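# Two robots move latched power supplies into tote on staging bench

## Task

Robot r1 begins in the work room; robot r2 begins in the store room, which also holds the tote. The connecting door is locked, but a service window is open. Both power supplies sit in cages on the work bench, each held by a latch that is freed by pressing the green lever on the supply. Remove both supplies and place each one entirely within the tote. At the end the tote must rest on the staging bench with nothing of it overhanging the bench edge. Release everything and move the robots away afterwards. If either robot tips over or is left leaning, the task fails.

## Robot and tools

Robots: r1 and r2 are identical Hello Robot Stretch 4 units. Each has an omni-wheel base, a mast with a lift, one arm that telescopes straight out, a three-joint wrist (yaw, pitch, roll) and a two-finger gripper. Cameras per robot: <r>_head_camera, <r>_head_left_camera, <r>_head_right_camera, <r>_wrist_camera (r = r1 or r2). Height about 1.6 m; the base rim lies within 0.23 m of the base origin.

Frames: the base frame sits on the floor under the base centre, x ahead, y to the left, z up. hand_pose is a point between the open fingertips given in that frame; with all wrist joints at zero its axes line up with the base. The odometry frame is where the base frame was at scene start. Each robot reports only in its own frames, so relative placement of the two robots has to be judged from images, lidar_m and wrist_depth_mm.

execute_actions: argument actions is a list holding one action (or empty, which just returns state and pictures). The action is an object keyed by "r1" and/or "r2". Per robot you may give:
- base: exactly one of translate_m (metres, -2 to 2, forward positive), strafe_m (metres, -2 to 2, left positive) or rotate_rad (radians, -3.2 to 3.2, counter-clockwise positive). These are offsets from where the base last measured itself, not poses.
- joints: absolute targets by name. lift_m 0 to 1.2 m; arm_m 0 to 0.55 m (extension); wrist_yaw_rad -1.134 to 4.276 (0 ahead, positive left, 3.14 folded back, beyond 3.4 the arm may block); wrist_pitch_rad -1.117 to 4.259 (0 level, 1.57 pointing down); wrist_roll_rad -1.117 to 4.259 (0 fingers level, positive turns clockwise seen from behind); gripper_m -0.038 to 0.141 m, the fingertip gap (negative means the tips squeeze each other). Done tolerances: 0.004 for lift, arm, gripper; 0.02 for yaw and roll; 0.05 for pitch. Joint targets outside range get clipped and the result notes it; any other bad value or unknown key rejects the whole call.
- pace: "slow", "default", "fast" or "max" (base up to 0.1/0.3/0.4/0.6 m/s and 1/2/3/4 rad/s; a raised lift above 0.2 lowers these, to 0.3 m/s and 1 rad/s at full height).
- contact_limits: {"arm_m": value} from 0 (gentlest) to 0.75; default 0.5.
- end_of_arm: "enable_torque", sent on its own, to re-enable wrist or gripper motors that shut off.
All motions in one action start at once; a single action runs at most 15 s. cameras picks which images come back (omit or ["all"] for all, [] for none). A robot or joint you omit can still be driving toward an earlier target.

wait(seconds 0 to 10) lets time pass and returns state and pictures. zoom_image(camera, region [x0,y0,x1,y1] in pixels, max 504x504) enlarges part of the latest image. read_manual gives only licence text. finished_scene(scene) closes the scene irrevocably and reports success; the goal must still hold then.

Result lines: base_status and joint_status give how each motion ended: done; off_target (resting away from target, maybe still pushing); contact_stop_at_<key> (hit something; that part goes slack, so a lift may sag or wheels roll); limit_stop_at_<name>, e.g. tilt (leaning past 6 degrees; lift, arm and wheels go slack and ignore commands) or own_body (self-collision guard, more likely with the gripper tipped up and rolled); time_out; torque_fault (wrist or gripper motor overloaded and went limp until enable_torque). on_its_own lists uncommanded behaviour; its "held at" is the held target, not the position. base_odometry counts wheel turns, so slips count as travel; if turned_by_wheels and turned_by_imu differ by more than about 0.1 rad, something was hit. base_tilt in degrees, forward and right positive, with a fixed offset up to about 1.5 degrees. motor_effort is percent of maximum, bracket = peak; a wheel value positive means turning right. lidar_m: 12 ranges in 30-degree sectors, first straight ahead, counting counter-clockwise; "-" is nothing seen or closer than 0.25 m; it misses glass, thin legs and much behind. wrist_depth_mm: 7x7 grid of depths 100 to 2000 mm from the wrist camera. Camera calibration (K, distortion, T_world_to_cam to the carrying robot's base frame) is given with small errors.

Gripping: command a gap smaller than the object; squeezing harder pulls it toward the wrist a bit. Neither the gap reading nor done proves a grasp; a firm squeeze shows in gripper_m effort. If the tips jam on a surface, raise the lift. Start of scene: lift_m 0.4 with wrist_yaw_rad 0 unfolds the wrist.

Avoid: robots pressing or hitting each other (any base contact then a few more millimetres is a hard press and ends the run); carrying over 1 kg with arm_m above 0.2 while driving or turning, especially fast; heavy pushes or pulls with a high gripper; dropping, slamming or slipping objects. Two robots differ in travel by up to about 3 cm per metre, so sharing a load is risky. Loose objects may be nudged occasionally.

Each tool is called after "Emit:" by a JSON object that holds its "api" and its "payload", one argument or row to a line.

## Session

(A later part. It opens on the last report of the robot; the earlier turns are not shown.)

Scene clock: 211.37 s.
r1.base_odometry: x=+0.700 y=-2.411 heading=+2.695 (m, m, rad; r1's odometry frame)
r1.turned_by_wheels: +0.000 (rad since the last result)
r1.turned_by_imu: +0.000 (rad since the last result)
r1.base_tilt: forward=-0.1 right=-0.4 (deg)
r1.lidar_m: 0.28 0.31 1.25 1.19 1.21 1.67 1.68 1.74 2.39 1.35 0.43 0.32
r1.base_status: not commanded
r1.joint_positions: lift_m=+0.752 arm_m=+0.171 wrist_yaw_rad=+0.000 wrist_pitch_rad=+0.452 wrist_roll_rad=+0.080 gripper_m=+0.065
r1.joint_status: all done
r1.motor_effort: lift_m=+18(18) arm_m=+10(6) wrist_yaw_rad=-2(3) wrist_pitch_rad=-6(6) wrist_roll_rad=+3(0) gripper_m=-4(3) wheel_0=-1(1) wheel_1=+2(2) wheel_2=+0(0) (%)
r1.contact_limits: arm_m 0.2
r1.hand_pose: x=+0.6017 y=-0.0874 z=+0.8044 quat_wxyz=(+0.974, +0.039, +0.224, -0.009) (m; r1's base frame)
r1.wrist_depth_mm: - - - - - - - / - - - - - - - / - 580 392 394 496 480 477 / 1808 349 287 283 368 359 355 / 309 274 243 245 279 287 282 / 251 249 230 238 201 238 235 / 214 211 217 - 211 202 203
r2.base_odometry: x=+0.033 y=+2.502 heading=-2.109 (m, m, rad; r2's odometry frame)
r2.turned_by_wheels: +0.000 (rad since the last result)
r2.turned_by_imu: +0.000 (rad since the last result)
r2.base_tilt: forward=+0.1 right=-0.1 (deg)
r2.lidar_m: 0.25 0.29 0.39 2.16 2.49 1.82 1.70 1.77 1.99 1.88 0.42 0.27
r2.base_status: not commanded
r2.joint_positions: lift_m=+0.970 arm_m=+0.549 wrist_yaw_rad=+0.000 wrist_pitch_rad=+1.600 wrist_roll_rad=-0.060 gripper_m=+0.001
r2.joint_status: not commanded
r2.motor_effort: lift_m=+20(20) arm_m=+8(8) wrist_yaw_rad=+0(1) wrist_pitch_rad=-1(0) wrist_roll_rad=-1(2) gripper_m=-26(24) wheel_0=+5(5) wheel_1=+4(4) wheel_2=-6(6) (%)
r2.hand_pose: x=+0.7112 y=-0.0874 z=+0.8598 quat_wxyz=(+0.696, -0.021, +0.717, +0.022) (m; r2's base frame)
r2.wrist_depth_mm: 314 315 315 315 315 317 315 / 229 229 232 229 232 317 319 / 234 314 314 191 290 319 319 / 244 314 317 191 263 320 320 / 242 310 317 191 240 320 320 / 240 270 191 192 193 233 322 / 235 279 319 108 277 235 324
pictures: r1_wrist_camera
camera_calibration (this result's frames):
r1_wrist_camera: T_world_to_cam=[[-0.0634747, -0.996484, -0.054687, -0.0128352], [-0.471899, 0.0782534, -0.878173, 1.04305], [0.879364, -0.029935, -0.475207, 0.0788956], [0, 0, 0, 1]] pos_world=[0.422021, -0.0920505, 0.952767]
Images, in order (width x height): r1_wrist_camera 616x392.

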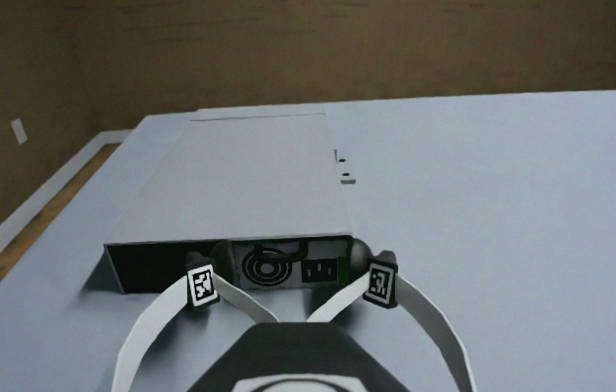

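Emit:
{"api": "execute_actions", "payload": {
  "actions": [
    {"r1":{"joints":{"arm_m":0.162},"pace":"slow"},"r2":{"base":{"strafe_m":0.02},"joints":{"arm_m":0.543},"pace":"slow"}}
  ],
  "cameras": []
}}

Emit:
{"api": "execute_actions", "payload": {
  "actions": [
    {"r1":{"joints":{"gripper_m":0.045},"pace":"slow"},"r2":{"joints":{"lift_m":0.906},"pace":"slow"}}
  ],
  "cameras": ["r1_wrist_camera","r2_wrist_camera"]
}}

Emit:
{"api": "zoom_image", "payload": {
  "camera": "r1_wrist_camera",
  "region": [180,190,410,320]
}}

Scene clock: 212.77 s.
r1.base_odometry: x=+0.700 y=-2.411 heading=+2.695 (m, m, rad; r1's odometry frame)
r1.turned_by_wheels: +0.000 (rad since the last result)
r1.turned_by_imu: +0.000 (rad since the last result)
r1.base_tilt: forward=-0.1 right=-0.4 (deg)
r1.lidar_m: 0.29 0.31 1.23 1.18 1.23 1.69 1.67 1.75 2.37 1.33 0.46 0.31
r1.base_status: not commanded
r1.joint_positions: lift_m=+0.752 arm_m=+0.164 wrist_yaw_rad=+0.000 wrist_pitch_rad=+0.452 wrist_roll_rad=+0.080 gripper_m=+0.065
r1.joint_status: all done
r1.motor_effort: lift_m=+18(18) arm_m=-10(12) wrist_yaw_rad=+0(2) wrist_pitch_rad=-7(7) wrist_roll_rad=+1(1) gripper_m=-2(3) wheel_0=-1(2) wheel_1=+3(2) wheel_2=+0(0) (%)
r1.hand_pose: x=+0.5941 y=-0.0874 z=+0.8044 quat_wxyz=(+0.974, +0.039, +0.224, -0.009) (m; r1's base frame)
r1.wrist_depth_mm: - - - - - - - / - - - - - - - / - 574 389 394 492 484 473 / 1756 349 286 283 366 359 357 / 306 281 247 254 281 286 283 / 251 249 231 237 225 239 236 / 214 211 218 - 212 202 203
r2.base_odometry: x=+0.050 y=+2.491 heading=-2.109 (m, m, rad; r2's odometry frame)
r2.turned_by_wheels: +0.000 (rad since the last result)
r2.turned_by_imu: +0.000 (rad since the last result)
r2.base_tilt: forward=+0.2 right=-0.2 (deg)
r2.lidar_m: 0.27 0.29 0.39 2.17 2.47 1.81 1.71 1.76 2.01 1.88 0.41 0.29
r2.base_status: done
r2.joint_positions: lift_m=+0.970 arm_m=+0.544 wrist_yaw_rad=+0.000 wrist_pitch_rad=+1.600 wrist_roll_rad=-0.060 gripper_m=+0.001
r2.joint_status: all done
r2.motor_effort: lift_m=+20(20) arm_m=-7(9) wrist_yaw_rad=-1(1) wrist_pitch_rad=+1(0) wrist_roll_rad=-1(2) gripper_m=-26(24) wheel_0=-5(8) wheel_1=+3(7) wheel_2=+0(0) (%)
r2.hand_pose: x=+0.7070 y=-0.0874 z=+0.8598 quat_wxyz=(+0.696, -0.021, +0.717, +0.022) (m; r2's base frame)
r2.wrist_depth_mm: 315 314 314 315 315 315 315 / 315 236 243 229 256 236 319 / 315 274 315 191 315 241 319 / 317 272 317 191 315 244 320 / 320 268 317 191 298 246 320 / 320 235 192 191 192 233 322 / 320 240 320 108 320 236 324
pictures: none
No camera images: the call's "cameras" was empty. Leave "cameras" out to get every camera's image.

Scene clock: 214.17 s.
r1.base_odometry: x=+0.700 y=-2.411 heading=+2.695 (m, m, rad; r1's odometry frame)
r1.turned_by_wheels: +0.000 (rad since the last result)
r1.turned_by_imu: +0.000 (rad since the last result)
r1.base_tilt: forward=+0.0 right=-0.4 (deg)
r1.lidar_m: 0.30 0.30 1.24 1.19 1.23 1.67 1.68 1.74 2.36 1.32 0.44 0.31
r1.base_status: not commanded
r1.joint_positions: lift_m=+0.752 arm_m=+0.164 wrist_yaw_rad=-0.002 wrist_pitch_rad=+0.452 wrist_roll_rad=+0.080 gripper_m=+0.045
r1.joint_status: all done
r1.motor_effort: lift_m=+18(18) arm_m=-9(9) wrist_yaw_rad=+3(2) wrist_pitch_rad=-7(7) wrist_roll_rad=+4(0) gripper_m=-4(5) wheel_0=-1(2) wheel_1=+2(2) wheel_2=+0(0) (%)
r1.hand_pose: x=+0.5939 y=-0.0878 z=+0.8044 quat_wxyz=(+0.974, +0.039, +0.224, -0.010) (m; r1's base frame)
r1.wrist_depth_mm: - - - - - - - / - - - - - - - / - 574 389 407 488 480 477 / 1756 351 286 283 366 359 355 / 306 281 247 250 290 286 283 / 251 250 198 238 193 238 236 / 215 211 217 - 212 202 203
r2.base_odometry: x=+0.050 y=+2.491 heading=-2.109 (m, m, rad; r2's odometry frame)
r2.turned_by_wheels: +0.000 (rad since the last result)
r2.turned_by_imu: +0.000 (rad since the last result)
r2.base_tilt: forward=+0.1 right=-0.2 (deg)
r2.lidar_m: 0.26 0.28 0.35 2.18 2.48 1.81 1.71 1.77 2.00 1.90 0.43 0.30
r2.base_status: not commanded
r2.joint_positions: lift_m=+0.906 arm_m=+0.544 wrist_yaw_rad=+0.000 wrist_pitch_rad=+1.600 wrist_roll_rad=-0.060 gripper_m=+0.001
r2.joint_status: all done
r2.motor_effort: lift_m=+20(20) arm_m=-8(8) wrist_yaw_rad=-1(1) wrist_pitch_rad=+1(0) wrist_roll_rad=+0(4) gripper_m=-25(24) wheel_0=-4(5) wheel_1=+4(4) wheel_2=+0(0) (%)
r2.hand_pose: x=+0.7070 y=-0.0874 z=+0.7958 quat_wxyz=(+0.696, -0.021, +0.717, +0.022) (m; r2's base frame)
r2.wrist_depth_mm: 165 165 166 165 166 168 166 / 185 228 243 227 251 207 167 / 183 251 251 191 252 208 167 / 182 253 252 191 252 211 167 / 181 254 253 191 254 213 169 / 180 235 192 191 192 172 169 / 180 239 255 108 256 217 170
pictures: r1_wrist_camera, r2_wrist_camera
camera_calibration (this result's frames):
r1_wrist_camera: T_world_to_cam=[[-0.0653538, -0.996362, -0.0546874, -0.0126888], [-0.471751, 0.0791436, -0.878173, 1.03941], [0.879306, -0.0315931, -0.475207, 0.0856025], [0, 0, 0, 1]] pos_world=[0.414243, -0.0922009, 0.952767]
r2_wrist_camera: T_world_to_cam=[[0.0250243, -0.999617, 0.0117897, -0.118884], [-0.999346, -0.0247063, 0.026388, 0.745775], [-0.0260866, -0.0124423, -0.999582, 1.04553], [0, 0, 0, 1]] pos_world=[0.775537, -0.0874048, 1.02681]
Images, in order (width x height): r1_wrist_camera 616x392, r2_wrist_camera 616x392.

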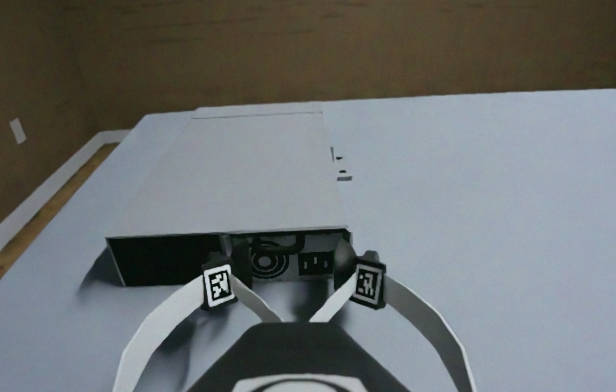

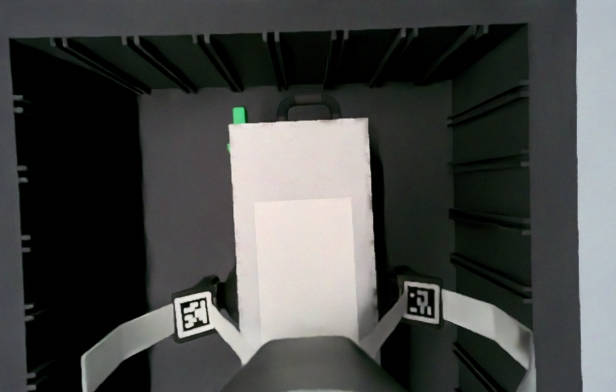

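Region (180, 190, 410, 320) of r1_wrist_camera's 616x392 image, scaled by 2.191; it fills the top 285 rows of this view, and the rest is white.

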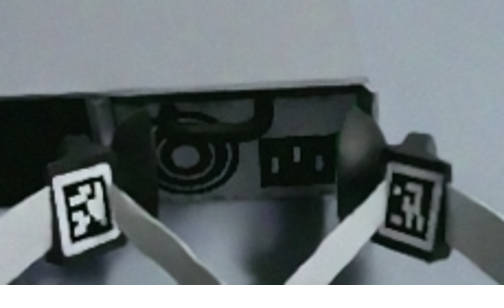

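Emit:
{"api": "execute_actions", "payload": {
  "actions": [
    {"r1":{"joints":{"arm_m":0.171,"gripper_m":0.04},"pace":"slow","contact_limits":{"arm_m":0.2}},"r2":{"joints":{"lift_m":0.903,"gripper_m":0.088},"pace":"slow"}}
  ],
  "cameras": ["r1_wrist_camera","r2_wrist_camera"]
}}

Emit:
{"api": "zoom_image", "payload": {
  "camera": "r1_wrist_camera",
  "region": [180,190,410,320]
}}

Scene clock: 217.67 s.
r1.base_odometry: x=+0.700 y=-2.411 heading=+2.695 (m, m, rad; r1's odometry frame)
r1.turned_by_wheels: +0.000 (rad since the last result)
r1.turned_by_imu: +0.000 (rad since the last result)
r1.base_tilt: forward=-0.1 right=-0.4 (deg)
r1.lidar_m: 0.29 0.31 1.25 1.18 1.23 1.67 1.68 1.76 2.37 1.32 0.45 0.29
r1.base_status: not commanded
r1.joint_positions: lift_m=+0.752 arm_m=+0.169 wrist_yaw_rad=-0.003 wrist_pitch_rad=+0.453 wrist_roll_rad=+0.080 gripper_m=+0.040
r1.joint_status: all done
r1.motor_effort: lift_m=+18(18) arm_m=+10(15) wrist_yaw_rad=+8(9) wrist_pitch_rad=-9(9) wrist_roll_rad=-1(1) gripper_m=-7(7) wheel_0=-1(1) wheel_1=+2(2) wheel_2=+0(1) (%)
r1.contact_limits: arm_m 0.2
r1.hand_pose: x=+0.5992 y=-0.0883 z=+0.8042 quat_wxyz=(+0.974, +0.039, +0.224, -0.011) (m; r1's base frame)
r1.wrist_depth_mm: - - - - - - - / - - - - - - - / - 569 387 407 488 484 477 / 1756 351 285 282 366 359 353 / 306 277 245 243 291 286 282 / 250 249 196 236 197 237 236 / 214 211 216 - 211 202 203
r2.base_odometry: x=+0.050 y=+2.491 heading=-2.109 (m, m, rad; r2's odometry frame)
r2.turned_by_wheels: +0.000 (rad since the last result)
r2.turned_by_imu: +0.001 (rad since the last result)
r2.base_tilt: forward=+0.2 right=-0.2 (deg)
r2.lidar_m: 0.26 0.28 0.40 2.16 2.46 1.80 1.70 1.78 2.01 1.89 0.43 0.28
r2.base_status: not commanded
r2.joint_positions: lift_m=+0.903 arm_m=+0.544 wrist_yaw_rad=+0.000 wrist_pitch_rad=+1.600 wrist_roll_rad=-0.060 gripper_m=+0.088
r2.joint_status: all done
r2.motor_effort: lift_m=+20(19) arm_m=-7(8) wrist_yaw_rad=+0(1) wrist_pitch_rad=-1(2) wrist_roll_rad=-3(3) gripper_m=-2(26) wheel_0=-5(5) wheel_1=+4(4) wheel_2=-1(0) (%)
r2.hand_pose: x=+0.7068 y=-0.0874 z=+0.7928 quat_wxyz=(+0.696, -0.021, +0.717, +0.022) (m; r2's base frame)
r2.wrist_depth_mm: 164 164 164 165 165 167 165 / 185 229 240 235 250 206 166 / 183 251 250 211 251 208 167 / 183 251 252 212 252 210 167 / 181 252 252 213 252 212 167 / 181 253 198 213 202 200 168 / 180 233 254 108 255 191 169
pictures: r1_wrist_camera, r2_wrist_camera
camera_calibration (this result's frames):
r1_wrist_camera: T_world_to_cam=[[-0.0672283, -0.996236, -0.0547221, -0.0116558], [-0.47219, 0.0800838, -0.877852, 1.04189], [0.87893, -0.0331772, -0.475796, 0.081399], [0, 0, 0, 1]] pos_world=[0.41964, -0.0923495, 0.952713]
r2_wrist_camera: T_world_to_cam=[[0.0249746, -0.999619, 0.0117753, -0.118798], [-0.999332, -0.0246498, 0.0269691, 0.745197], [-0.0266686, -0.012441, -0.999567, 1.04294], [0, 0, 0, 1]] pos_world=[0.77548, -0.0874083, 1.02379]
Images, in order (width x height): r1_wrist_camera 616x392, r2_wrist_camera 616x392.

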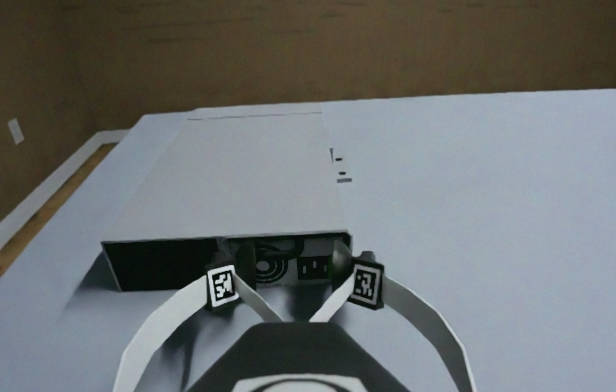

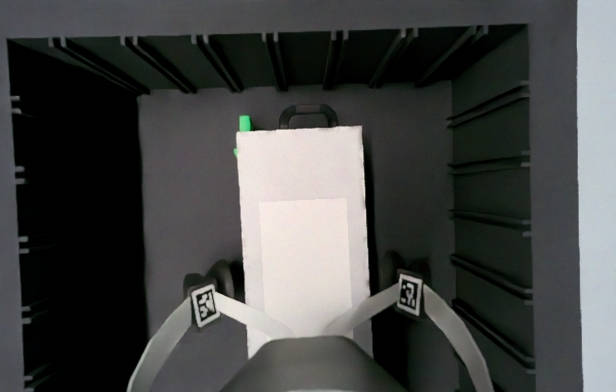

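Region (180, 190, 410, 320) of r1_wrist_camera's 616x392 image, scaled by 2.191; it fills the top 285 rows of this view, and the rest is white.

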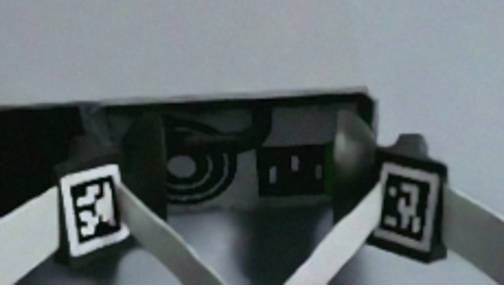

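Emit:
{"api": "execute_actions", "payload": {
  "actions": [
    {"r1":{"joints":{"arm_m":0.174,"gripper_m":0.015},"pace":"slow","contact_limits":{"arm_m":0.3}},"r2":{"joints":{"lift_m":0.97}}}
  ],
  "cameras": ["r1_wrist_camera"]
}}

Emit:
{"api": "zoom_image", "payload": {
  "camera": "r1_wrist_camera",
  "region": [180,190,410,320]
}}

Scene clock: 219.30 s.
r1.base_odometry: x=+0.700 y=-2.411 heading=+2.695 (m, m, rad; r1's odometry frame)
r1.turned_by_wheels: +0.000 (rad since the last result)
r1.turned_by_imu: +0.000 (rad since the last result)
r1.base_tilt: forward=+0.0 right=-0.4 (deg)
r1.lidar_m: 0.28 0.30 1.26 1.20 1.23 1.70 1.67 1.76 2.36 1.33 0.46 0.32
r1.base_status: not commanded
r1.joint_positions: lift_m=+0.752 arm_m=+0.173 wrist_yaw_rad=+0.002 wrist_pitch_rad=+0.454 wrist_roll_rad=+0.080 gripper_m=+0.015
r1.joint_status: all done
r1.motor_effort: lift_m=+19(19) arm_m=+8(11) wrist_yaw_rad=-8(9) wrist_pitch_rad=-13(12) wrist_roll_rad=+0(2) gripper_m=-17(18) wheel_0=-1(1) wheel_1=+2(2) wheel_2=+1(1) (%)
r1.contact_limits: arm_m 0.3
r1.hand_pose: x=+0.6029 y=-0.0868 z=+0.8038 quat_wxyz=(+0.974, +0.039, +0.225, -0.008) (m; r1's base frame)
r1.wrist_depth_mm: - - - - - - - / - - - - - - - / - 564 384 389 488 480 473 / 1808 347 283 279 366 355 351 / 304 272 241 240 286 285 279 / 249 248 191 236 191 236 234 / 213 206 216 - 211 200 201
r2.base_odometry: x=+0.050 y=+2.491 heading=-2.109 (m, m, rad; r2's odometry frame)
r2.turned_by_wheels: +0.000 (rad since the last result)
r2.turned_by_imu: +0.000 (rad since the last result)
r2.base_tilt: forward=+0.1 right=-0.2 (deg)
r2.lidar_m: 0.25 0.27 0.39 2.16 2.49 1.78 1.69 1.79 1.96 1.88 0.42 0.28
r2.base_status: not commanded
r2.joint_positions: lift_m=+0.970 arm_m=+0.544 wrist_yaw_rad=+0.000 wrist_pitch_rad=+1.600 wrist_roll_rad=-0.060 gripper_m=+0.088
r2.joint_status: all done
r2.motor_effort: lift_m=+22(24) arm_m=-8(8) wrist_yaw_rad=-1(1) wrist_pitch_rad=-1(1) wrist_roll_rad=-2(2) gripper_m=-2(1) wheel_0=-5(4) wheel_1=+4(4) wheel_2=+0(0) (%)
r2.hand_pose: x=+0.7068 y=-0.0874 z=+0.8596 quat_wxyz=(+0.696, -0.021, +0.717, +0.022) (m; r2's base frame)
r2.wrist_depth_mm: 317 317 317 315 317 317 319 / 317 234 240 246 253 233 320 / 317 273 315 317 319 240 322 / 320 272 317 278 317 243 322 / 320 270 319 279 319 248 322 / 322 259 198 279 202 236 324 / 322 235 320 108 322 254 325
pictures: r1_wrist_camera
camera_calibration (this result's frames):
r1_wrist_camera: T_world_to_cam=[[-0.0616691, -0.996599, -0.0546523, -0.0134076], [-0.473578, 0.0774172, -0.877343, 1.04342], [0.87859, -0.0282228, -0.476742, 0.0794122], [0, 0, 0, 1]] pos_world=[0.423544, -0.0918996, 0.952565]
Images, in order (width x height): r1_wrist_camera 616x392.

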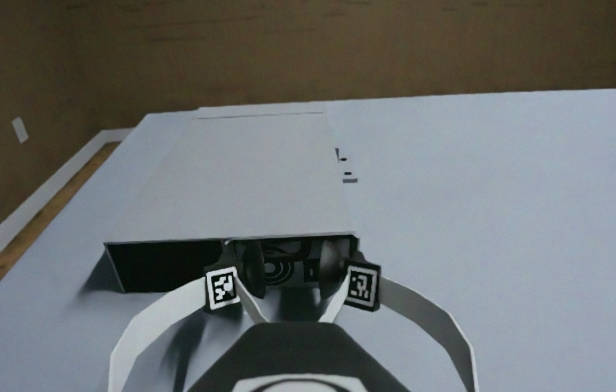

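Region (180, 190, 410, 320) of r1_wrist_camera's 616x392 image, scaled by 2.191; it fills the top 285 rows of this view, and the rest is white.

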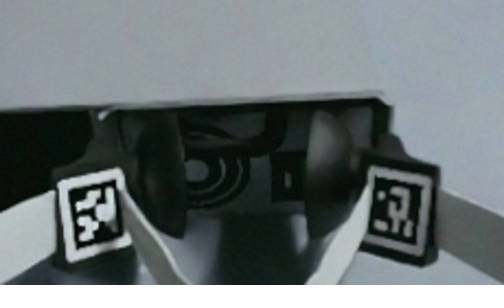

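Gripping. Continue squeezing; shift left 3 mm.

Emit:
{"api": "execute_actions", "payload": {
  "actions": [
    {"r1":{"base":{"strafe_m":0.003},"joints":{"arm_m":0.181,"gripper_m":-0.01,"lift_m":0.749},"pace":"slow","contact_limits":{"arm_m":0.3}},"r2":{"base":{"strafe_m":0.072},"joints":{"wrist_roll_rad":1.51,"gripper_m":0.07},"pace":"slow"}}
  ],
  "cameras": ["r1_wrist_camera","r2_wrist_camera"]
}}

Scene clock: 221.30 s.
r1.base_odometry: x=+0.699 y=-2.413 heading=+2.695 (m, m, rad; r1's odometry frame)
r1.turned_by_wheels: +0.000 (rad since the last result)
r1.turned_by_imu: +0.000 (rad since the last result)
r1.base_tilt: forward=+0.0 right=-0.3 (deg)
r1.lidar_m: 0.29 0.30 1.24 1.19 1.22 1.67 1.68 1.73 2.35 1.32 0.46 0.32
r1.base_status: done
r1.joint_positions: lift_m=+0.749 arm_m=+0.179 wrist_yaw_rad=+0.000 wrist_pitch_rad=+0.455 wrist_roll_rad=+0.079 gripper_m=-0.009
r1.joint_status: all done
r1.motor_effort: lift_m=+19(18) arm_m=+8(10) wrist_yaw_rad=-1(11) wrist_pitch_rad=-14(17) wrist_roll_rad=+2(3) gripper_m=-28(28) wheel_0=+1(4) wheel_1=+2(9) wheel_2=+0(0) (%)
r1.contact_limits: arm_m 0.3
r1.hand_pose: x=+0.6095 y=-0.0875 z=+0.8006 quat_wxyz=(+0.973, +0.039, +0.225, -0.009) (m; r1's base frame)
r1.wrist_depth_mm: - - - - - - - / - - - - - - - / - 549 370 368 477 469 462 / 1808 342 274 271 355 349 345 / 297 267 229 234 283 279 274 / 243 228 202 232 187 230 229 / 209 206 213 - 207 197 198
r2.base_odometry: x=+0.111 y=+2.455 heading=-2.109 (m, m, rad; r2's odometry frame)
r2.turned_by_wheels: +0.000 (rad since the last result)
r2.turned_by_imu: +0.000 (rad since the last result)
r2.base_tilt: forward=+0.2 right=-0.2 (deg)
r2.lidar_m: 0.25 0.29 0.37 2.10 2.40 1.80 1.70 1.78 2.09 1.96 0.43 0.29
r2.base_status: done
r2.joint_positions: lift_m=+0.970 arm_m=+0.544 wrist_yaw_rad=+0.000 wrist_pitch_rad=+1.600 wrist_roll_rad=+1.510 gripper_m=+0.070
r2.joint_status: all done
r2.motor_effort: lift_m=+22(22) arm_m=-7(7) wrist_yaw_rad=-1(1) wrist_pitch_rad=-1(1) wrist_roll_rad=+0(4) gripper_m=-2(3) wheel_0=-5(9) wheel_1=+5(9) wheel_2=+0(1) (%)
r2.hand_pose: x=+0.7068 y=-0.0874 z=+0.8596 quat_wxyz=(+0.507, +0.477, +0.523, -0.491) (m; r2's base frame)
r2.wrist_depth_mm: 314 240 254 258 262 267 276 / 314 276 319 319 320 325 325 / 314 272 278 279 282 324 325 / 314 270 278 279 282 324 325 / 315 267 317 319 322 324 325 / 315 265 196 320 196 324 325 / 314 230 250 108 256 238 239
pictures: r1_wrist_camera, r2_wrist_camera
camera_calibration (this result's frames):
r1_wrist_camera: T_world_to_cam=[[-0.0640573, -0.996472, -0.0542194, -0.0127125], [-0.474175, 0.078198, -0.876951, 1.04387], [0.878097, -0.0304656, -0.477512, 0.0727785], [0, 0, 0, 1]] pos_world=[0.430256, -0.092079, 0.949485]
r2_wrist_camera: T_world_to_cam=[[-0.998777, -0.0260724, 0.0420123, 0.66312], [-0.0261706, 0.999656, -0.00178785, 0.169827], [-0.0419512, -0.00288514, -0.999115, 1.12095], [0, 0, 0, 1]] pos_world=[0.713778, -0.149245, 1.0924]
Images, in order (width x height): r1_wrist_camera 616x392, r2_wrist_camera 616x392.

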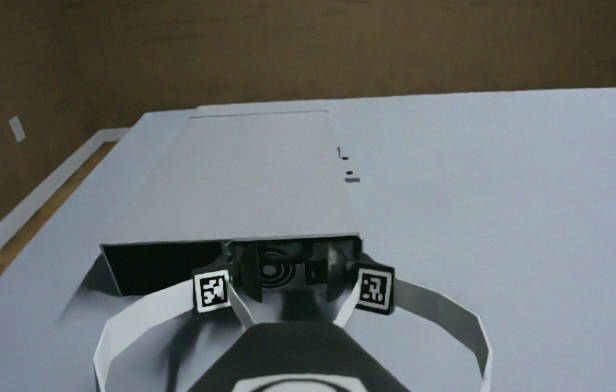

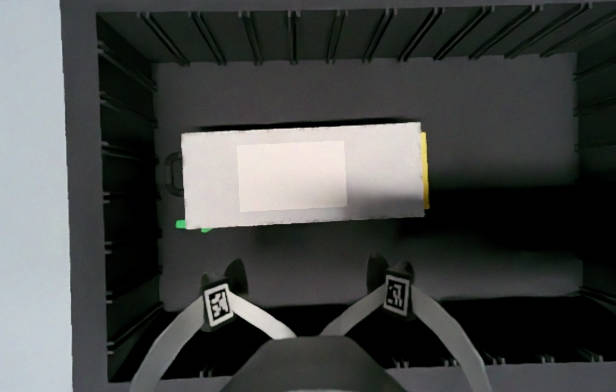

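Emit:
{"api": "execute_actions", "payload": {
  "actions": [
    {"r1":{"joints":{"arm_m":0.188,"gripper_m":-0.037,"lift_m":0.744},"pace":"slow","contact_limits":{"arm_m":0.3}},"r2":{"joints":{"lift_m":0.912},"pace":"slow"}}
  ],
  "cameras": ["r1_wrist_camera"]
}}

Emit:
{"api": "execute_actions", "payload": {
  "actions": [
    {"r1":{"joints":{"arm_m":0.176,"lift_m":0.741},"pace":"slow"},"r2":{"base":{"strafe_m":-0.068},"pace":"slow"}}
  ],
  "cameras": ["r1_wrist_camera","r2_wrist_camera"]
}}

Scene clock: 222.83 s.
r1.base_odometry: x=+0.699 y=-2.413 heading=+2.695 (m, m, rad; r1's odometry frame)
r1.turned_by_wheels: +0.000 (rad since the last result)
r1.turned_by_imu: +0.000 (rad since the last result)
r1.base_tilt: forward=+0.0 right=-0.4 (deg)
r1.lidar_m: 0.29 0.30 1.26 1.17 1.23 1.69 1.68 1.76 2.36 1.33 0.45 0.32
r1.base_status: not commanded
r1.joint_positions: lift_m=+0.744 arm_m=+0.186 wrist_yaw_rad=-0.002 wrist_pitch_rad=+0.454 wrist_roll_rad=+0.079 gripper_m=-0.036
r1.joint_status: all done
r1.motor_effort: lift_m=+17(18) arm_m=+10(15) wrist_yaw_rad=+5(15) wrist_pitch_rad=-13(14) wrist_roll_rad=+3(2) gripper_m=-27(30) wheel_0=+1(1) wheel_1=+2(2) wheel_2=-3(3) (%)
r1.contact_limits: arm_m 0.3
r1.hand_pose: x=+0.6160 y=-0.0880 z=+0.7958 quat_wxyz=(+0.974, +0.039, +0.225, -0.010) (m; r1's base frame)
r1.wrist_depth_mm: - - - - - - - / - - - - - - - / - 539 362 355 462 459 452 / 1756 303 267 262 347 342 340 / 291 250 223 228 278 273 268 / 237 167 183 227 184 218 224 / 200 201 207 - 202 195 194
r2.base_odometry: x=+0.111 y=+2.455 heading=-2.109 (m, m, rad; r2's odometry frame)
r2.turned_by_wheels: +0.000 (rad since the last result)
r2.turned_by_imu: +0.000 (rad since the last result)
r2.base_tilt: forward=+0.1 right=-0.2 (deg)
r2.lidar_m: 0.25 0.26 0.37 2.11 2.41 1.79 1.68 1.76 2.06 1.98 0.41 0.28
r2.base_status: not commanded
r2.joint_positions: lift_m=+0.912 arm_m=+0.544 wrist_yaw_rad=+0.000 wrist_pitch_rad=+1.600 wrist_roll_rad=+1.510 gripper_m=+0.070
r2.joint_status: all done
r2.motor_effort: lift_m=+16(22) arm_m=-7(8) wrist_yaw_rad=-1(1) wrist_pitch_rad=-1(1) wrist_roll_rad=+2(3) gripper_m=-3(3) wheel_0=-5(5) wheel_1=+5(5) wheel_2=+0(0) (%)
r2.hand_pose: x=+0.7068 y=-0.0874 z=+0.8021 quat_wxyz=(+0.507, +0.477, +0.523, -0.491) (m; r2's base frame)
r2.wrist_depth_mm: 182 240 253 257 262 266 267 / 180 258 259 262 264 267 267 / 179 229 221 222 224 266 268 / 178 222 222 222 224 266 268 / 177 258 259 263 264 266 267 / 176 258 196 262 196 266 267 / 176 224 250 108 256 226 237
pictures: r1_wrist_camera
camera_calibration (this result's frames):
r1_wrist_camera: T_world_to_cam=[[-0.0655812, -0.996393, -0.0538542, -0.012348], [-0.473755, 0.0785907, -0.877143, 1.04273], [0.878211, -0.0320104, -0.4772, 0.0643122], [0, 0, 0, 1]] pos_world=[0.43671, -0.0921938, 0.944649]
Images, in order (width x height): r1_wrist_camera 616x392.

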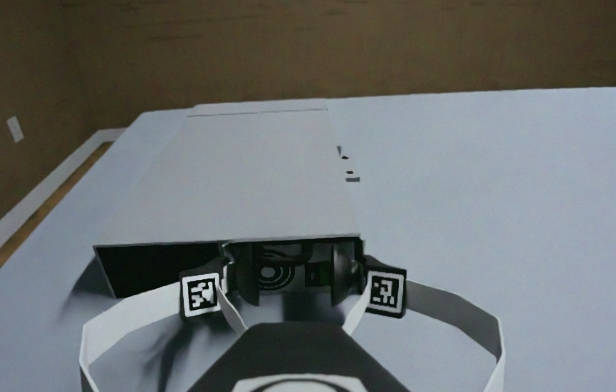

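Scene clock: 224.67 s.
r1.base_odometry: x=+0.699 y=-2.413 heading=+2.696 (m, m, rad; r1's odometry frame)
r1.turned_by_wheels: +0.000 (rad since the last result)
r1.turned_by_imu: +0.001 (rad since the last result)
r1.base_tilt: forward=+0.0 right=-0.4 (deg)
r1.lidar_m: 0.29 0.29 1.23 1.18 1.23 1.67 1.68 1.76 2.39 1.30 0.45 0.31
r1.base_status: not commanded
r1.joint_positions: lift_m=+0.741 arm_m=+0.179 wrist_yaw_rad=+0.005 wrist_pitch_rad=+0.446 wrist_roll_rad=+0.079 gripper_m=-0.036
r1.joint_status: all done
r1.on_its_own: wrist_yaw_rad is at rest, and its effort (-18) is outside its rest range (-13 to +13)
r1.motor_effort: lift_m=+19(19) arm_m=-15(16) wrist_yaw_rad=-18(17) wrist_pitch_rad=+10(14) wrist_roll_rad=+1(1) gripper_m=-35(35) wheel_0=+0(1) wheel_1=+0(2) wheel_2=+7(7) (%)
r1.hand_pose: x=+0.6102 y=-0.0860 z=+0.7948 quat_wxyz=(+0.974, +0.038, +0.221, -0.006) (m; r1's base frame)
r1.wrist_depth_mm: - - - - - - - / - - - - - - - / - 554 370 364 477 466 462 / 1756 336 270 264 351 345 343 / 293 263 232 229 278 276 270 / 239 221 183 226 184 218 223 / 204 201 207 - 202 194 193
r2.base_odometry: x=+0.053 y=+2.489 heading=-2.109 (m, m, rad; r2's odometry frame)
r2.turned_by_wheels: +0.000 (rad since the last result)
r2.turned_by_imu: +0.001 (rad since the last result)
r2.base_tilt: forward=+0.2 right=-0.2 (deg)
r2.lidar_m: 0.25 0.27 0.39 2.12 2.48 1.80 1.69 1.80 2.01 1.90 0.41 0.27
r2.base_status: done
r2.joint_positions: lift_m=+0.912 arm_m=+0.544 wrist_yaw_rad=+0.000 wrist_pitch_rad=+1.600 wrist_roll_rad=+1.510 gripper_m=+0.070
r2.joint_status: not commanded
r2.motor_effort: lift_m=+17(16) arm_m=-7(7) wrist_yaw_rad=-1(1) wrist_pitch_rad=-2(2) wrist_roll_rad=-1(0) gripper_m=-2(3) wheel_0=+6(11) wheel_1=-4(6) wheel_2=+0(0) (%)
r2.hand_pose: x=+0.7068 y=-0.0874 z=+0.8021 quat_wxyz=(+0.507, +0.477, +0.523, -0.491) (m; r2's base frame)
r2.wrist_depth_mm: 259 260 263 265 266 268 270 / 173 175 176 177 178 182 187 / 183 244 236 223 224 266 267 / 182 226 221 223 224 266 267 / 181 240 221 224 224 266 268 / 181 259 195 262 196 266 267 / 180 236 260 108 264 267 267
pictures: r1_wrist_camera, r2_wrist_camera
camera_calibration (this result's frames):
r1_wrist_camera: T_world_to_cam=[[-0.0577422, -0.99685, -0.0543704, -0.0152736], [-0.467144, 0.07511, -0.880985, 1.03766], [0.882294, -0.0254713, -0.470009, 0.0613776], [0, 0, 0, 1]] pos_world=[0.429701, -0.0916007, 0.94218]
r2_wrist_camera: T_world_to_cam=[[-0.998781, -0.0260078, 0.04196, 0.665599], [-0.0261059, 0.999658, -0.00179109, 0.169681], [-0.041899, -0.00288431, -0.999118, 1.06345], [0, 0, 0, 1]] pos_world=[0.713774, -0.149245, 1.03489]
Images, in order (width x height): r1_wrist_camera 616x392, r2_wrist_camera 616x392.

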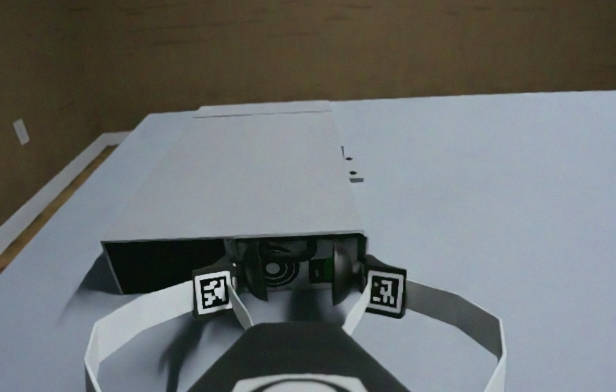

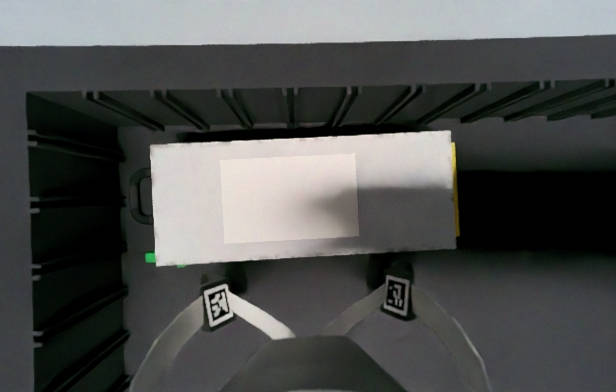

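Emit:
{"api": "execute_actions", "payload": {
  "actions": [
    {"r1":{"joints":{"arm_m":0.167},"pace":"slow"},"r2":{"base":{"strafe_m":0.01},"joints":{"lift_m":1.02}}}
  ],
  "cameras": ["r1_wrist_camera"]
}}

Scene clock: 226.23 s.
r1.base_odometry: x=+0.699 y=-2.413 heading=+2.695 (m, m, rad; r1's odometry frame)
r1.turned_by_wheels: +0.000 (rad since the last result)
r1.turned_by_imu: +0.000 (rad since the last result)
r1.base_tilt: forward=+0.0 right=-0.4 (deg)
r1.lidar_m: 0.29 0.30 1.25 1.17 1.22 1.67 1.69 1.75 2.38 1.32 0.44 0.31
r1.base_status: not commanded
r1.joint_positions: lift_m=+0.741 arm_m=+0.169 wrist_yaw_rad=+0.000 wrist_pitch_rad=+0.452 wrist_roll_rad=+0.080 gripper_m=-0.036
r1.joint_status: all done
r1.motor_effort: lift_m=+20(20) arm_m=-9(14) wrist_yaw_rad=-1(25) wrist_pitch_rad=-7(14) wrist_roll_rad=-2(4) gripper_m=-20(35) wheel_0=+2(2) wheel_1=+1(1) wheel_2=+1(8) (%)
r1.hand_pose: x=+0.5990 y=-0.0874 z=+0.7931 quat_wxyz=(+0.974, +0.039, +0.224, -0.009) (m; r1's base frame)
r1.wrist_depth_mm: - - - - - - - / - - - - - - - / - 539 357 353 466 455 445 / 1756 297 263 258 343 340 334 / 286 270 259 224 272 268 266 / 236 235 183 199 177 224 221 / 202 195 204 - 198 189 193
r2.base_odometry: x=+0.062 y=+2.484 heading=-2.109 (m, m, rad; r2's odometry frame)
r2.turned_by_wheels: +0.000 (rad since the last result)
r2.turned_by_imu: +0.000 (rad since the last result)
r2.base_tilt: forward=+0.1 right=-0.2 (deg)
r2.lidar_m: 0.28 0.29 0.39 2.16 2.44 1.79 1.70 1.80 2.02 1.88 0.39 0.28
r2.base_status: done
r2.joint_positions: lift_m=+1.020 arm_m=+0.544 wrist_yaw_rad=+0.000 wrist_pitch_rad=+1.600 wrist_roll_rad=+1.510 gripper_m=+0.070
r2.joint_status: all done
r2.motor_effort: lift_m=+22(24) arm_m=-8(8) wrist_yaw_rad=+0(1) wrist_pitch_rad=-1(1) wrist_roll_rad=+1(1) gripper_m=-4(1) wheel_0=-5(8) wheel_1=+3(5) wheel_2=+0(0) (%)
r2.hand_pose: x=+0.7068 y=-0.0874 z=+0.9096 quat_wxyz=(+0.507, +0.477, +0.523, -0.491) (m; r2's base frame)
r2.wrist_depth_mm: 364 366 368 370 373 377 379 / 364 366 368 373 373 377 290 / 364 281 327 330 334 373 330 / 364 298 329 329 332 373 347 / 364 312 366 368 373 375 349 / 364 315 196 368 196 373 342 / 364 279 366 108 370 340 332
pictures: r1_wrist_camera
camera_calibration (this result's frames):
r1_wrist_camera: T_world_to_cam=[[-0.0638794, -0.996441, -0.0550013, -0.0131852], [-0.472159, 0.078732, -0.877991, 1.03194], [0.879196, -0.0301162, -0.475508, 0.0762445], [0, 0, 0, 1]] pos_world=[0.419364, -0.092089, 0.941565]
Images, in order (width x height): r1_wrist_camera 616x392.

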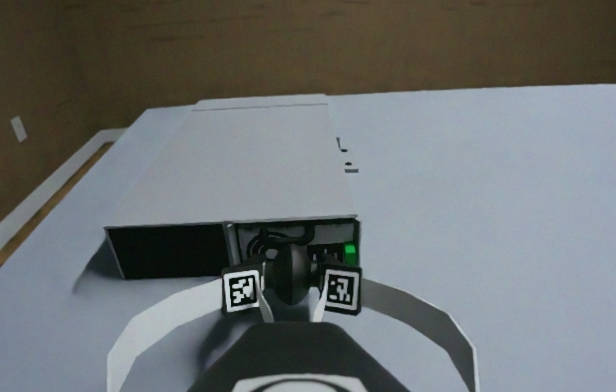

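Emit:
{"api": "execute_actions", "payload": {
  "actions": [
    {"r1":{"base":{"strafe_m":-0.004},"joints":{"arm_m":0.14,"lift_m":0.754,"gripper_m":0.062}},"r2":{"base":{"translate_m":-0.04},"joints":{"arm_m":0.0,"lift_m":1.12,"wrist_roll_rad":0.06,"gripper_m":0.13}}}
  ],
  "cameras": ["r1_wrist_camera"]
}}

Emit:
{"api": "execute_actions", "payload": {
  "actions": [
    {"r1":{"joints":{"arm_m":0.167},"pace":"slow","contact_limits":{"arm_m":0.2}},"r2":{"base":{"rotate_rad":1.56}}}
  ],
  "cameras": ["r1_wrist_camera","r2_head_left_camera"]
}}

Emit:
{"api": "zoom_image", "payload": {
  "camera": "r1_wrist_camera",
  "region": [180,190,410,320]
}}

Scene clock: 229.07 s.
r1.base_odometry: x=+0.700 y=-2.410 heading=+2.695 (m, m, rad; r1's odometry frame)
r1.turned_by_wheels: +0.000 (rad since the last result)
r1.turned_by_imu: +0.000 (rad since the last result)
r1.base_tilt: forward=-0.1 right=-0.4 (deg)
r1.lidar_m: 0.30 0.30 1.26 1.18 1.24 1.68 1.68 1.76 2.38 1.29 0.43 0.32
r1.base_status: done
r1.joint_positions: lift_m=+0.754 arm_m=+0.142 wrist_yaw_rad=+0.000 wrist_pitch_rad=+0.452 wrist_roll_rad=+0.080 gripper_m=+0.062
r1.joint_status: all done
r1.motor_effort: lift_m=+23(24) arm_m=-9(9) wrist_yaw_rad=+0(2) wrist_pitch_rad=-8(7) wrist_roll_rad=-3(2) gripper_m=-3(19) wheel_0=+0(7) wheel_1=+1(5) wheel_2=+1(1) (%)
r1.hand_pose: x=+0.5720 y=-0.0874 z=+0.8060 quat_wxyz=(+0.974, +0.039, +0.224, -0.009) (m; r1's base frame)
r1.wrist_depth_mm: - - - - - - - / - - - - - - - / - 574 394 410 496 488 480 / 1863 355 290 286 370 364 357 / 310 300 278 276 294 289 285 / 253 252 199 240 227 240 236 / 216 212 220 - 213 204 204
r2.base_odometry: x=+0.082 y=+2.519 heading=-2.109 (m, m, rad; r2's odometry frame)
r2.turned_by_wheels: +0.000 (rad since the last result)
r2.turned_by_imu: +0.000 (rad since the last result)
r2.base_tilt: forward=+0.1 right=-0.2 (deg)
r2.lidar_m: 0.30 0.31 0.43 2.15 2.44 1.76 1.67 1.73 2.02 1.89 0.45 0.30
r2.base_status: done
r2.joint_positions: lift_m=+1.120 arm_m=+0.003 wrist_yaw_rad=+0.000 wrist_pitch_rad=+1.600 wrist_roll_rad=+0.060 gripper_m=+0.130
r2.joint_status: all done
joint sent to its limit — the command would take r2.arm_m past its lower limit, so that joint was sent only as far as its limit.
r2.motor_effort: lift_m=+22(24) arm_m=-8(12) wrist_yaw_rad=+0(1) wrist_pitch_rad=-2(1) wrist_roll_rad=-1(3) gripper_m=-1(2) wheel_0=-3(7) wheel_1=-3(7) wheel_2=+0(12) (%)
r2.hand_pose: x=+0.1654 y=-0.0874 z=+1.0096 quat_wxyz=(+0.696, +0.021, +0.717, -0.022) (m; r2's base frame)
r2.wrist_depth_mm: 462 462 466 466 469 466 469 / 469 466 466 469 469 469 854 / 466 1025 1042 1205 1205 1205 1229 / 1205 1205 1205 1205 1205 1229 1205 / 1205 1205 1008 1008 1229 1229 1229 / 1205 1205 1008 1008 1229 1229 1229 / 1229 1229 1229 108 1229 1229 1229
pictures: r1_wrist_camera
camera_calibration (this result's frames):
r1_wrist_camera: T_world_to_cam=[[-0.0639733, -0.996434, -0.0550168, -0.0141619], [-0.471939, 0.0787829, -0.878104, 1.03047], [0.879307, -0.0302106, -0.475296, 0.105821], [0, 0, 0, 1]] pos_world=[0.392362, -0.0920975, 0.954373]
Images, in order (width x height): r1_wrist_camera 616x392.

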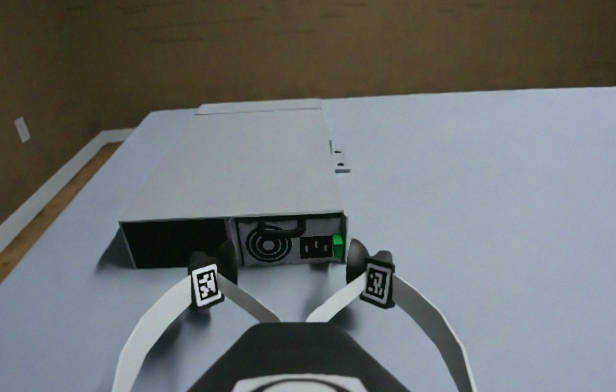

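Scene clock: 231.60 s.
r1.base_odometry: x=+0.700 y=-2.410 heading=+2.695 (m, m, rad; r1's odometry frame)
r1.turned_by_wheels: +0.000 (rad since the last result)
r1.turned_by_imu: +0.000 (rad since the last result)
r1.base_tilt: forward=+0.0 right=-0.4 (deg)
r1.lidar_m: 0.29 0.30 1.26 1.18 1.25 1.67 1.68 1.75 2.35 1.30 0.45 0.32
r1.base_status: not commanded
r1.joint_positions: lift_m=+0.754 arm_m=+0.165 wrist_yaw_rad=+0.000 wrist_pitch_rad=+0.452 wrist_roll_rad=+0.080 gripper_m=+0.062
r1.joint_status: all done
r1.motor_effort: lift_m=+23(23) arm_m=+9(9) wrist_yaw_rad=-1(1) wrist_pitch_rad=-7(6) wrist_roll_rad=+0(3) gripper_m=-2(1) wheel_0=+0(0) wheel_1=+1(1) wheel_2=+1(1) (%)
r1.contact_limits: arm_m 0.2
r1.hand_pose: x=+0.5957 y=-0.0874 z=+0.8060 quat_wxyz=(+0.974, +0.039, +0.224, -0.009) (m; r1's base frame)
r1.wrist_depth_mm: - - - - - - - / - - - - - - - / - 580 394 410 492 488 480 / 1808 353 290 287 368 364 357 / 310 278 248 248 293 290 285 / 253 252 198 240 228 240 236 / 217 213 219 - 213 204 205
r2.base_odometry: x=+0.082 y=+2.519 heading=-0.550 (m, m, rad; r2's odometry frame)
r2.turned_by_wheels: +1.559 (rad since the last result)
r2.turned_by_imu: +1.574 (rad since the last result)
r2.base_tilt: forward=+0.1 right=-0.2 (deg)
r2.lidar_m: 2.12 2.43 1.77 1.66 1.72 2.03 1.92 0.47 0.33 0.30 0.31 0.44
r2.base_status: done
r2.joint_positions: lift_m=+1.120 arm_m=+0.003 wrist_yaw_rad=+0.000 wrist_pitch_rad=+1.600 wrist_roll_rad=+0.060 gripper_m=+0.130
r2.joint_status: not commanded
r2.motor_effort: lift_m=+21(22) arm_m=-8(8) wrist_yaw_rad=+0(0) wrist_pitch_rad=+0(1) wrist_roll_rad=-4(3) gripper_m=+0(1) wheel_0=-4(8) wheel_1=-2(8) wheel_2=-4(6) (%)
r2.hand_pose: x=+0.1654 y=-0.0874 z=+1.0097 quat_wxyz=(+0.696, +0.021, +0.717, -0.022) (m; r2's base frame)
r2.wrist_depth_mm: 1182 1205 1182 1182 1182 469 469 / 1205 1205 1182 1205 1182 469 469 / 1205 1205 1205 1229 1205 473 473 / 1205 1229 1229 1229 1205 473 473 / 1205 1205 1008 1008 1229 477 477 / 1205 1205 991 1008 1098 477 473 / 1205 1205 1229 108 1205 488 480
pictures: r1_wrist_camera, r2_head_left_camera
camera_calibration (this result's frames):
r1_wrist_camera: T_world_to_cam=[[-0.0639731, -0.996434, -0.0550167, -0.0126456], [-0.47194, 0.0787827, -0.878104, 1.04165], [0.879307, -0.0302105, -0.475297, 0.0849773], [0, 0, 0, 1]] pos_world=[0.416067, -0.0920975, 0.954373]
Images, in order (width x height): r1_wrist_camera 616x392, r2_head_left_camera 420x672.

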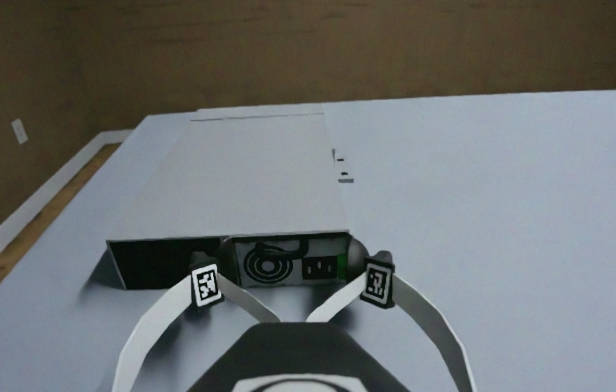

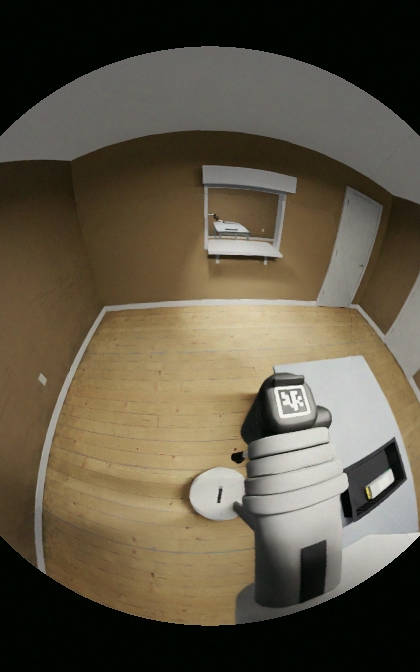

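Region (180, 190, 410, 320) of r1_wrist_camera's 616x392 image, scaled by 2.191; it fills the top 285 rows of this view, and the rest is white.

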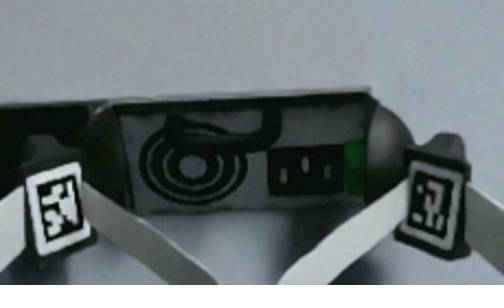

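Emit:
{"api": "execute_actions", "payload": {
  "actions": [
    {"r1":{"joints":{"gripper_m":0.045},"pace":"slow"},"r2":{"base":{"translate_m":0.5}}}
  ],
  "cameras": ["r1_wrist_camera"]
}}

Emit:
{"api": "execute_actions", "payload": {
  "actions": [
    {"r1":{"joints":{"arm_m":0.176,"gripper_m":0.04},"pace":"slow","contact_limits":{"arm_m":0.2}},"r2":{"base":{"translate_m":0.5}}}
  ],
  "cameras": ["r1_wrist_camera"]
}}

Emit:
{"api": "zoom_image", "payload": {
  "camera": "r1_wrist_camera",
  "region": [180,190,410,320]
}}

Scene clock: 234.93 s.
r1.base_odometry: x=+0.700 y=-2.410 heading=+2.695 (m, m, rad; r1's odometry frame)
r1.turned_by_wheels: +0.000 (rad since the last result)
r1.turned_by_imu: +0.000 (rad since the last result)
r1.base_tilt: forward=+0.0 right=-0.3 (deg)
r1.lidar_m: 0.29 0.29 1.26 1.19 1.23 1.69 1.68 1.76 2.39 1.29 0.45 0.31
r1.base_status: not commanded
r1.joint_positions: lift_m=+0.754 arm_m=+0.165 wrist_yaw_rad=-0.002 wrist_pitch_rad=+0.452 wrist_roll_rad=+0.080 gripper_m=+0.045
r1.joint_status: all done
r1.motor_effort: lift_m=+23(23) arm_m=+9(9) wrist_yaw_rad=+7(4) wrist_pitch_rad=-7(8) wrist_roll_rad=-1(1) gripper_m=-6(4) wheel_0=+0(1) wheel_1=+1(1) wheel_2=+1(1) (%)
r1.hand_pose: x=+0.5956 y=-0.0881 z=+0.8060 quat_wxyz=(+0.974, +0.039, +0.224, -0.010) (m; r1's base frame)
r1.wrist_depth_mm: - - - - - - - / - - - - - - - / - 580 394 418 492 484 484 / 1756 353 291 287 370 364 357 / 309 279 248 247 293 290 285 / 252 249 198 240 192 240 236 / 216 213 219 - 213 204 204
r2.base_odometry: x=+0.508 y=+2.257 heading=-0.550 (m, m, rad; r2's odometry frame)
r2.turned_by_wheels: +0.000 (rad since the last result)
r2.turned_by_imu: +0.002 (rad since the last result)
r2.base_tilt: forward=+0.2 right=-0.2 (deg)
r2.lidar_m: 1.65 1.93 1.79 1.69 1.75 2.30 2.40 0.47 0.30 0.26 0.31 1.76
r2.base_status: done
r2.joint_positions: lift_m=+1.120 arm_m=+0.003 wrist_yaw_rad=+0.000 wrist_pitch_rad=+1.600 wrist_roll_rad=+0.060 gripper_m=+0.130
r2.joint_status: not commanded
r2.motor_effort: lift_m=+21(21) arm_m=-8(8) wrist_yaw_rad=+0(1) wrist_pitch_rad=+0(1) wrist_roll_rad=-3(3) gripper_m=-1(0) wheel_0=+3(9) wheel_1=+2(8) wheel_2=-1(11) (%)
r2.hand_pose: x=+0.1654 y=-0.0874 z=+1.0097 quat_wxyz=(+0.696, +0.021, +0.717, -0.022) (m; r2's base frame)
r2.wrist_depth_mm: 1182 1205 1205 1205 1205 1205 1205 / 1182 1205 1205 1229 1205 1205 1205 / 1205 1205 1205 1205 1205 1229 1205 / 1205 1205 1229 1205 1205 1205 473 / 1205 1205 1008 1025 1205 473 473 / 1205 1205 1025 1008 1229 477 473 / 1229 1205 1205 108 1205 480 477
pictures: r1_wrist_camera
camera_calibration (this result's frames):
r1_wrist_camera: T_world_to_cam=[[-0.066324, -0.99628, -0.0550168, -0.0118526], [-0.471752, 0.0798961, -0.878104, 1.04161], [0.879233, -0.0322851, -0.475296, 0.0849703], [0, 0, 0, 1]] pos_world=[0.415886, -0.0922856, 0.954373]
Images, in order (width x height): r1_wrist_camera 616x392.

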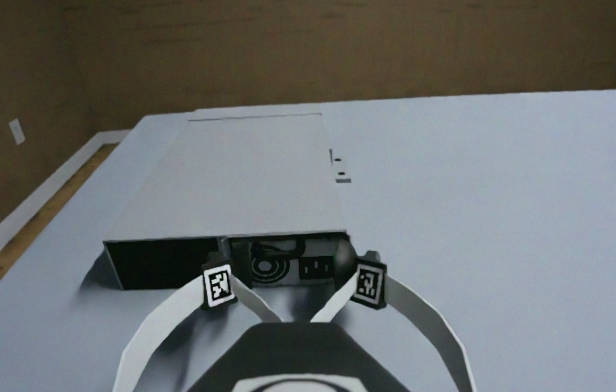

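Scene clock: 238.07 s.
r1.base_odometry: x=+0.701 y=-2.410 heading=+2.695 (m, m, rad; r1's odometry frame)
r1.turned_by_wheels: +0.000 (rad since the last result)
r1.turned_by_imu: +0.000 (rad since the last result)
r1.base_tilt: forward=-0.1 right=-0.4 (deg)
r1.lidar_m: 0.28 0.30 1.25 1.19 1.23 1.68 1.68 1.74 2.36 1.33 0.44 0.32
r1.base_status: not commanded
r1.joint_positions: lift_m=+0.754 arm_m=+0.174 wrist_yaw_rad=-0.008 wrist_pitch_rad=+0.456 wrist_roll_rad=+0.080 gripper_m=+0.040
r1.joint_status: all done
r1.on_its_own: wrist_yaw_rad is at rest, and its effort (+22) is outside its rest range (-13 to +13)
r1.motor_effort: lift_m=+22(23) arm_m=+13(12) wrist_yaw_rad=+22(22) wrist_pitch_rad=-18(18) wrist_roll_rad=+0(2) gripper_m=-6(5) wheel_0=-2(2) wheel_1=+1(1) wheel_2=-4(4) (%)
r1.contact_limits: arm_m 0.2
r1.hand_pose: x=+0.6028 y=-0.0895 z=+0.8051 quat_wxyz=(+0.973, +0.040, +0.226, -0.013) (m; r1's base frame)
r1.wrist_depth_mm: - - - - - - - / - - - - - - - / - 564 389 410 492 480 477 / 1756 324 287 283 370 362 353 / 306 266 240 243 291 286 283 / 251 249 198 245 199 239 236 / 216 212 218 - 213 203 204
r2.base_odometry: x=+0.934 y=+1.996 heading=-0.550 (m, m, rad; r2's odometry frame)
r2.turned_by_wheels: +0.000 (rad since the last result)
r2.turned_by_imu: +0.002 (rad since the last result)
r2.base_tilt: forward=+0.1 right=-0.2 (deg)
r2.lidar_m: 1.15 1.41 1.79 1.70 1.76 2.34 1.42 0.40 0.45 3.01 2.11 1.25
r2.base_status: done
r2.joint_positions: lift_m=+1.120 arm_m=+0.003 wrist_yaw_rad=+0.000 wrist_pitch_rad=+1.600 wrist_roll_rad=+0.060 gripper_m=+0.130
r2.joint_status: not commanded
r2.motor_effort: lift_m=+21(21) arm_m=-7(7) wrist_yaw_rad=+0(0) wrist_pitch_rad=-1(0) wrist_roll_rad=-3(2) gripper_m=-1(0) wheel_0=+2(9) wheel_1=+3(7) wheel_2=-2(12) (%)
r2.hand_pose: x=+0.1654 y=-0.0874 z=+1.0097 quat_wxyz=(+0.696, +0.021, +0.717, -0.022) (m; r2's base frame)
r2.wrist_depth_mm: 1182 1205 1205 1205 1205 1182 1205 / 1205 1205 1205 1205 1205 1205 1205 / 1205 1205 1205 1205 1205 1205 1229 / 1205 1205 1205 1205 1229 1229 1229 / 1229 1205 1008 1025 1205 1205 1229 / 1229 1205 1008 1008 1205 1229 1205 / 1229 1205 1229 108 1229 1229 1229
pictures: r1_wrist_camera
camera_calibration (this result's frames):
r1_wrist_camera: T_world_to_cam=[[-0.0720206, -0.995897, -0.0547909, -0.00955216], [-0.47439, 0.0825253, -0.876438, 1.04491], [0.877364, -0.0371293, -0.478387, 0.081321], [0, 0, 0, 1]] pos_world=[0.423657, -0.0927247, 0.954174]
Images, in order (width x height): r1_wrist_camera 616x392.

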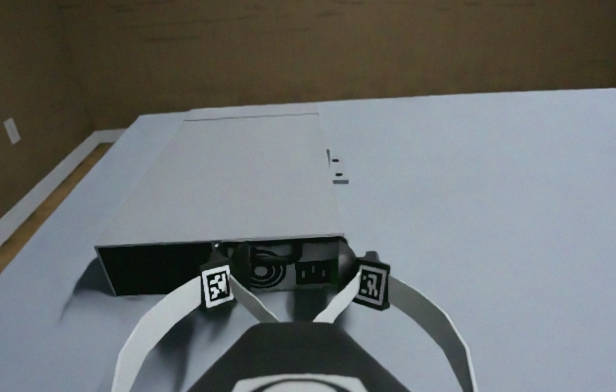

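Region (180, 190, 410, 320) of r1_wrist_camera's 616x392 image, scaled by 2.191; it fills the top 285 rows of this view, and the rest is white.

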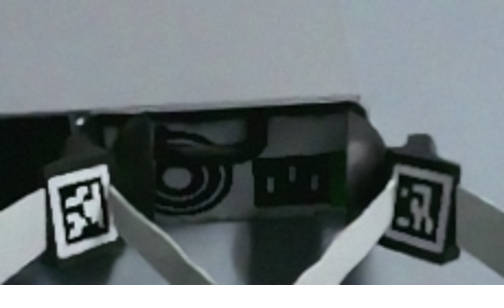

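Emit:
{"api": "execute_actions", "payload": {
  "actions": [
    {"r1":{"base":{"strafe_m":0.003},"joints":{"gripper_m":0.015},"pace":"slow"}}
  ],
  "cameras": ["r1_wrist_camera"]
}}

Emit:
{"api": "zoom_image", "payload": {
  "camera": "r1_wrist_camera",
  "region": [180,190,410,320]
}}

Scene clock: 239.53 s.
r1.base_odometry: x=+0.699 y=-2.412 heading=+2.695 (m, m, rad; r1's odometry frame)
r1.turned_by_wheels: +0.000 (rad since the last result)
r1.turned_by_imu: +0.000 (rad since the last result)
r1.base_tilt: forward=+0.0 right=-0.3 (deg)
r1.lidar_m: 0.29 0.30 1.26 1.19 1.22 1.66 1.66 1.76 2.36 1.31 0.45 0.32
r1.base_status: done
r1.joint_positions: lift_m=+0.754 arm_m=+0.175 wrist_yaw_rad=-0.004 wrist_pitch_rad=+0.455 wrist_roll_rad=+0.080 gripper_m=+0.016
r1.joint_status: all done
r1.motor_effort: lift_m=+22(22) arm_m=+7(13) wrist_yaw_rad=+9(25) wrist_pitch_rad=-14(17) wrist_roll_rad=+1(1) gripper_m=-25(26) wheel_0=-4(4) wheel_1=+0(7) wheel_2=-1(5) (%)
r1.hand_pose: x=+0.6046 y=-0.0884 z=+0.8054 quat_wxyz=(+0.973, +0.039, +0.225, -0.011) (m; r1's base frame)
r1.wrist_depth_mm: - - - - - - - / - - - - - - - / - 559 387 402 488 480 473 / 1756 322 285 282 364 357 351 / 304 274 236 242 290 286 282 / 248 240 208 238 191 236 234 / 213 211 216 - 211 202 203
r2.base_odometry: x=+0.934 y=+1.996 heading=-0.550 (m, m, rad; r2's odometry frame)
r2.turned_by_wheels: +0.000 (rad since the last result)
r2.turned_by_imu: +0.000 (rad since the last result)
r2.base_tilt: forward=+0.1 right=-0.3 (deg)
r2.lidar_m: 1.15 1.42 1.82 1.71 1.75 2.31 1.44 0.43 0.45 2.99 2.12 1.24
r2.base_status: not commanded
r2.joint_positions: lift_m=+1.120 arm_m=+0.003 wrist_yaw_rad=+0.000 wrist_pitch_rad=+1.600 wrist_roll_rad=+0.060 gripper_m=+0.130
r2.joint_status: not commanded
r2.motor_effort: lift_m=+21(21) arm_m=-8(8) wrist_yaw_rad=+0(0) wrist_pitch_rad=-1(0) wrist_roll_rad=-1(3) gripper_m=+0(1) wheel_0=+2(2) wheel_1=+3(3) wheel_2=-2(2) (%)
r2.hand_pose: x=+0.1654 y=-0.0874 z=+1.0097 quat_wxyz=(+0.696, +0.021, +0.717, -0.022) (m; r2's base frame)
r2.wrist_depth_mm: 1182 1182 1205 1205 1205 1205 1205 / 1182 1182 1205 1205 1205 1229 1205 / 1205 1205 1205 1205 1205 1205 1205 / 1229 1205 1205 1205 1229 1205 1205 / 1205 1205 1008 991 1229 1229 1229 / 1205 1205 1008 1008 1205 1229 1229 / 1205 1229 1229 108 1205 1229 1255
pictures: r1_wrist_camera
camera_calibration (this result's frames):
r1_wrist_camera: T_world_to_cam=[[-0.0676612, -0.996218, -0.0545152, -0.0112278], [-0.473962, 0.0801758, -0.876888, 1.04574], [0.877942, -0.0334932, -0.477594, 0.0792703], [0, 0, 0, 1]] pos_world=[0.425288, -0.0923736, 0.954247]
Images, in order (width x height): r1_wrist_camera 616x392.

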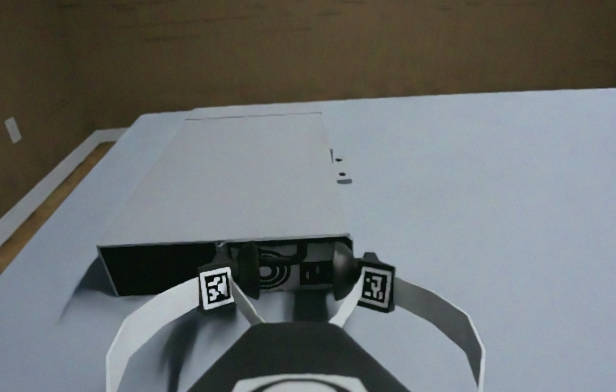

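Region (180, 190, 410, 320) of r1_wrist_camera's 616x392 image, scaled by 2.191; it fills the top 285 rows of this view, and the rest is white.

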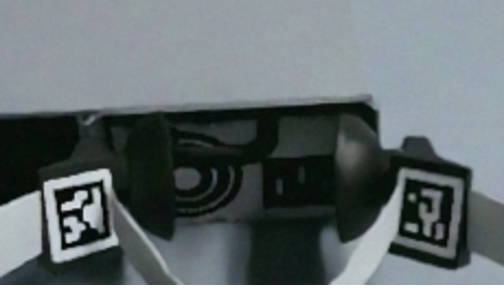

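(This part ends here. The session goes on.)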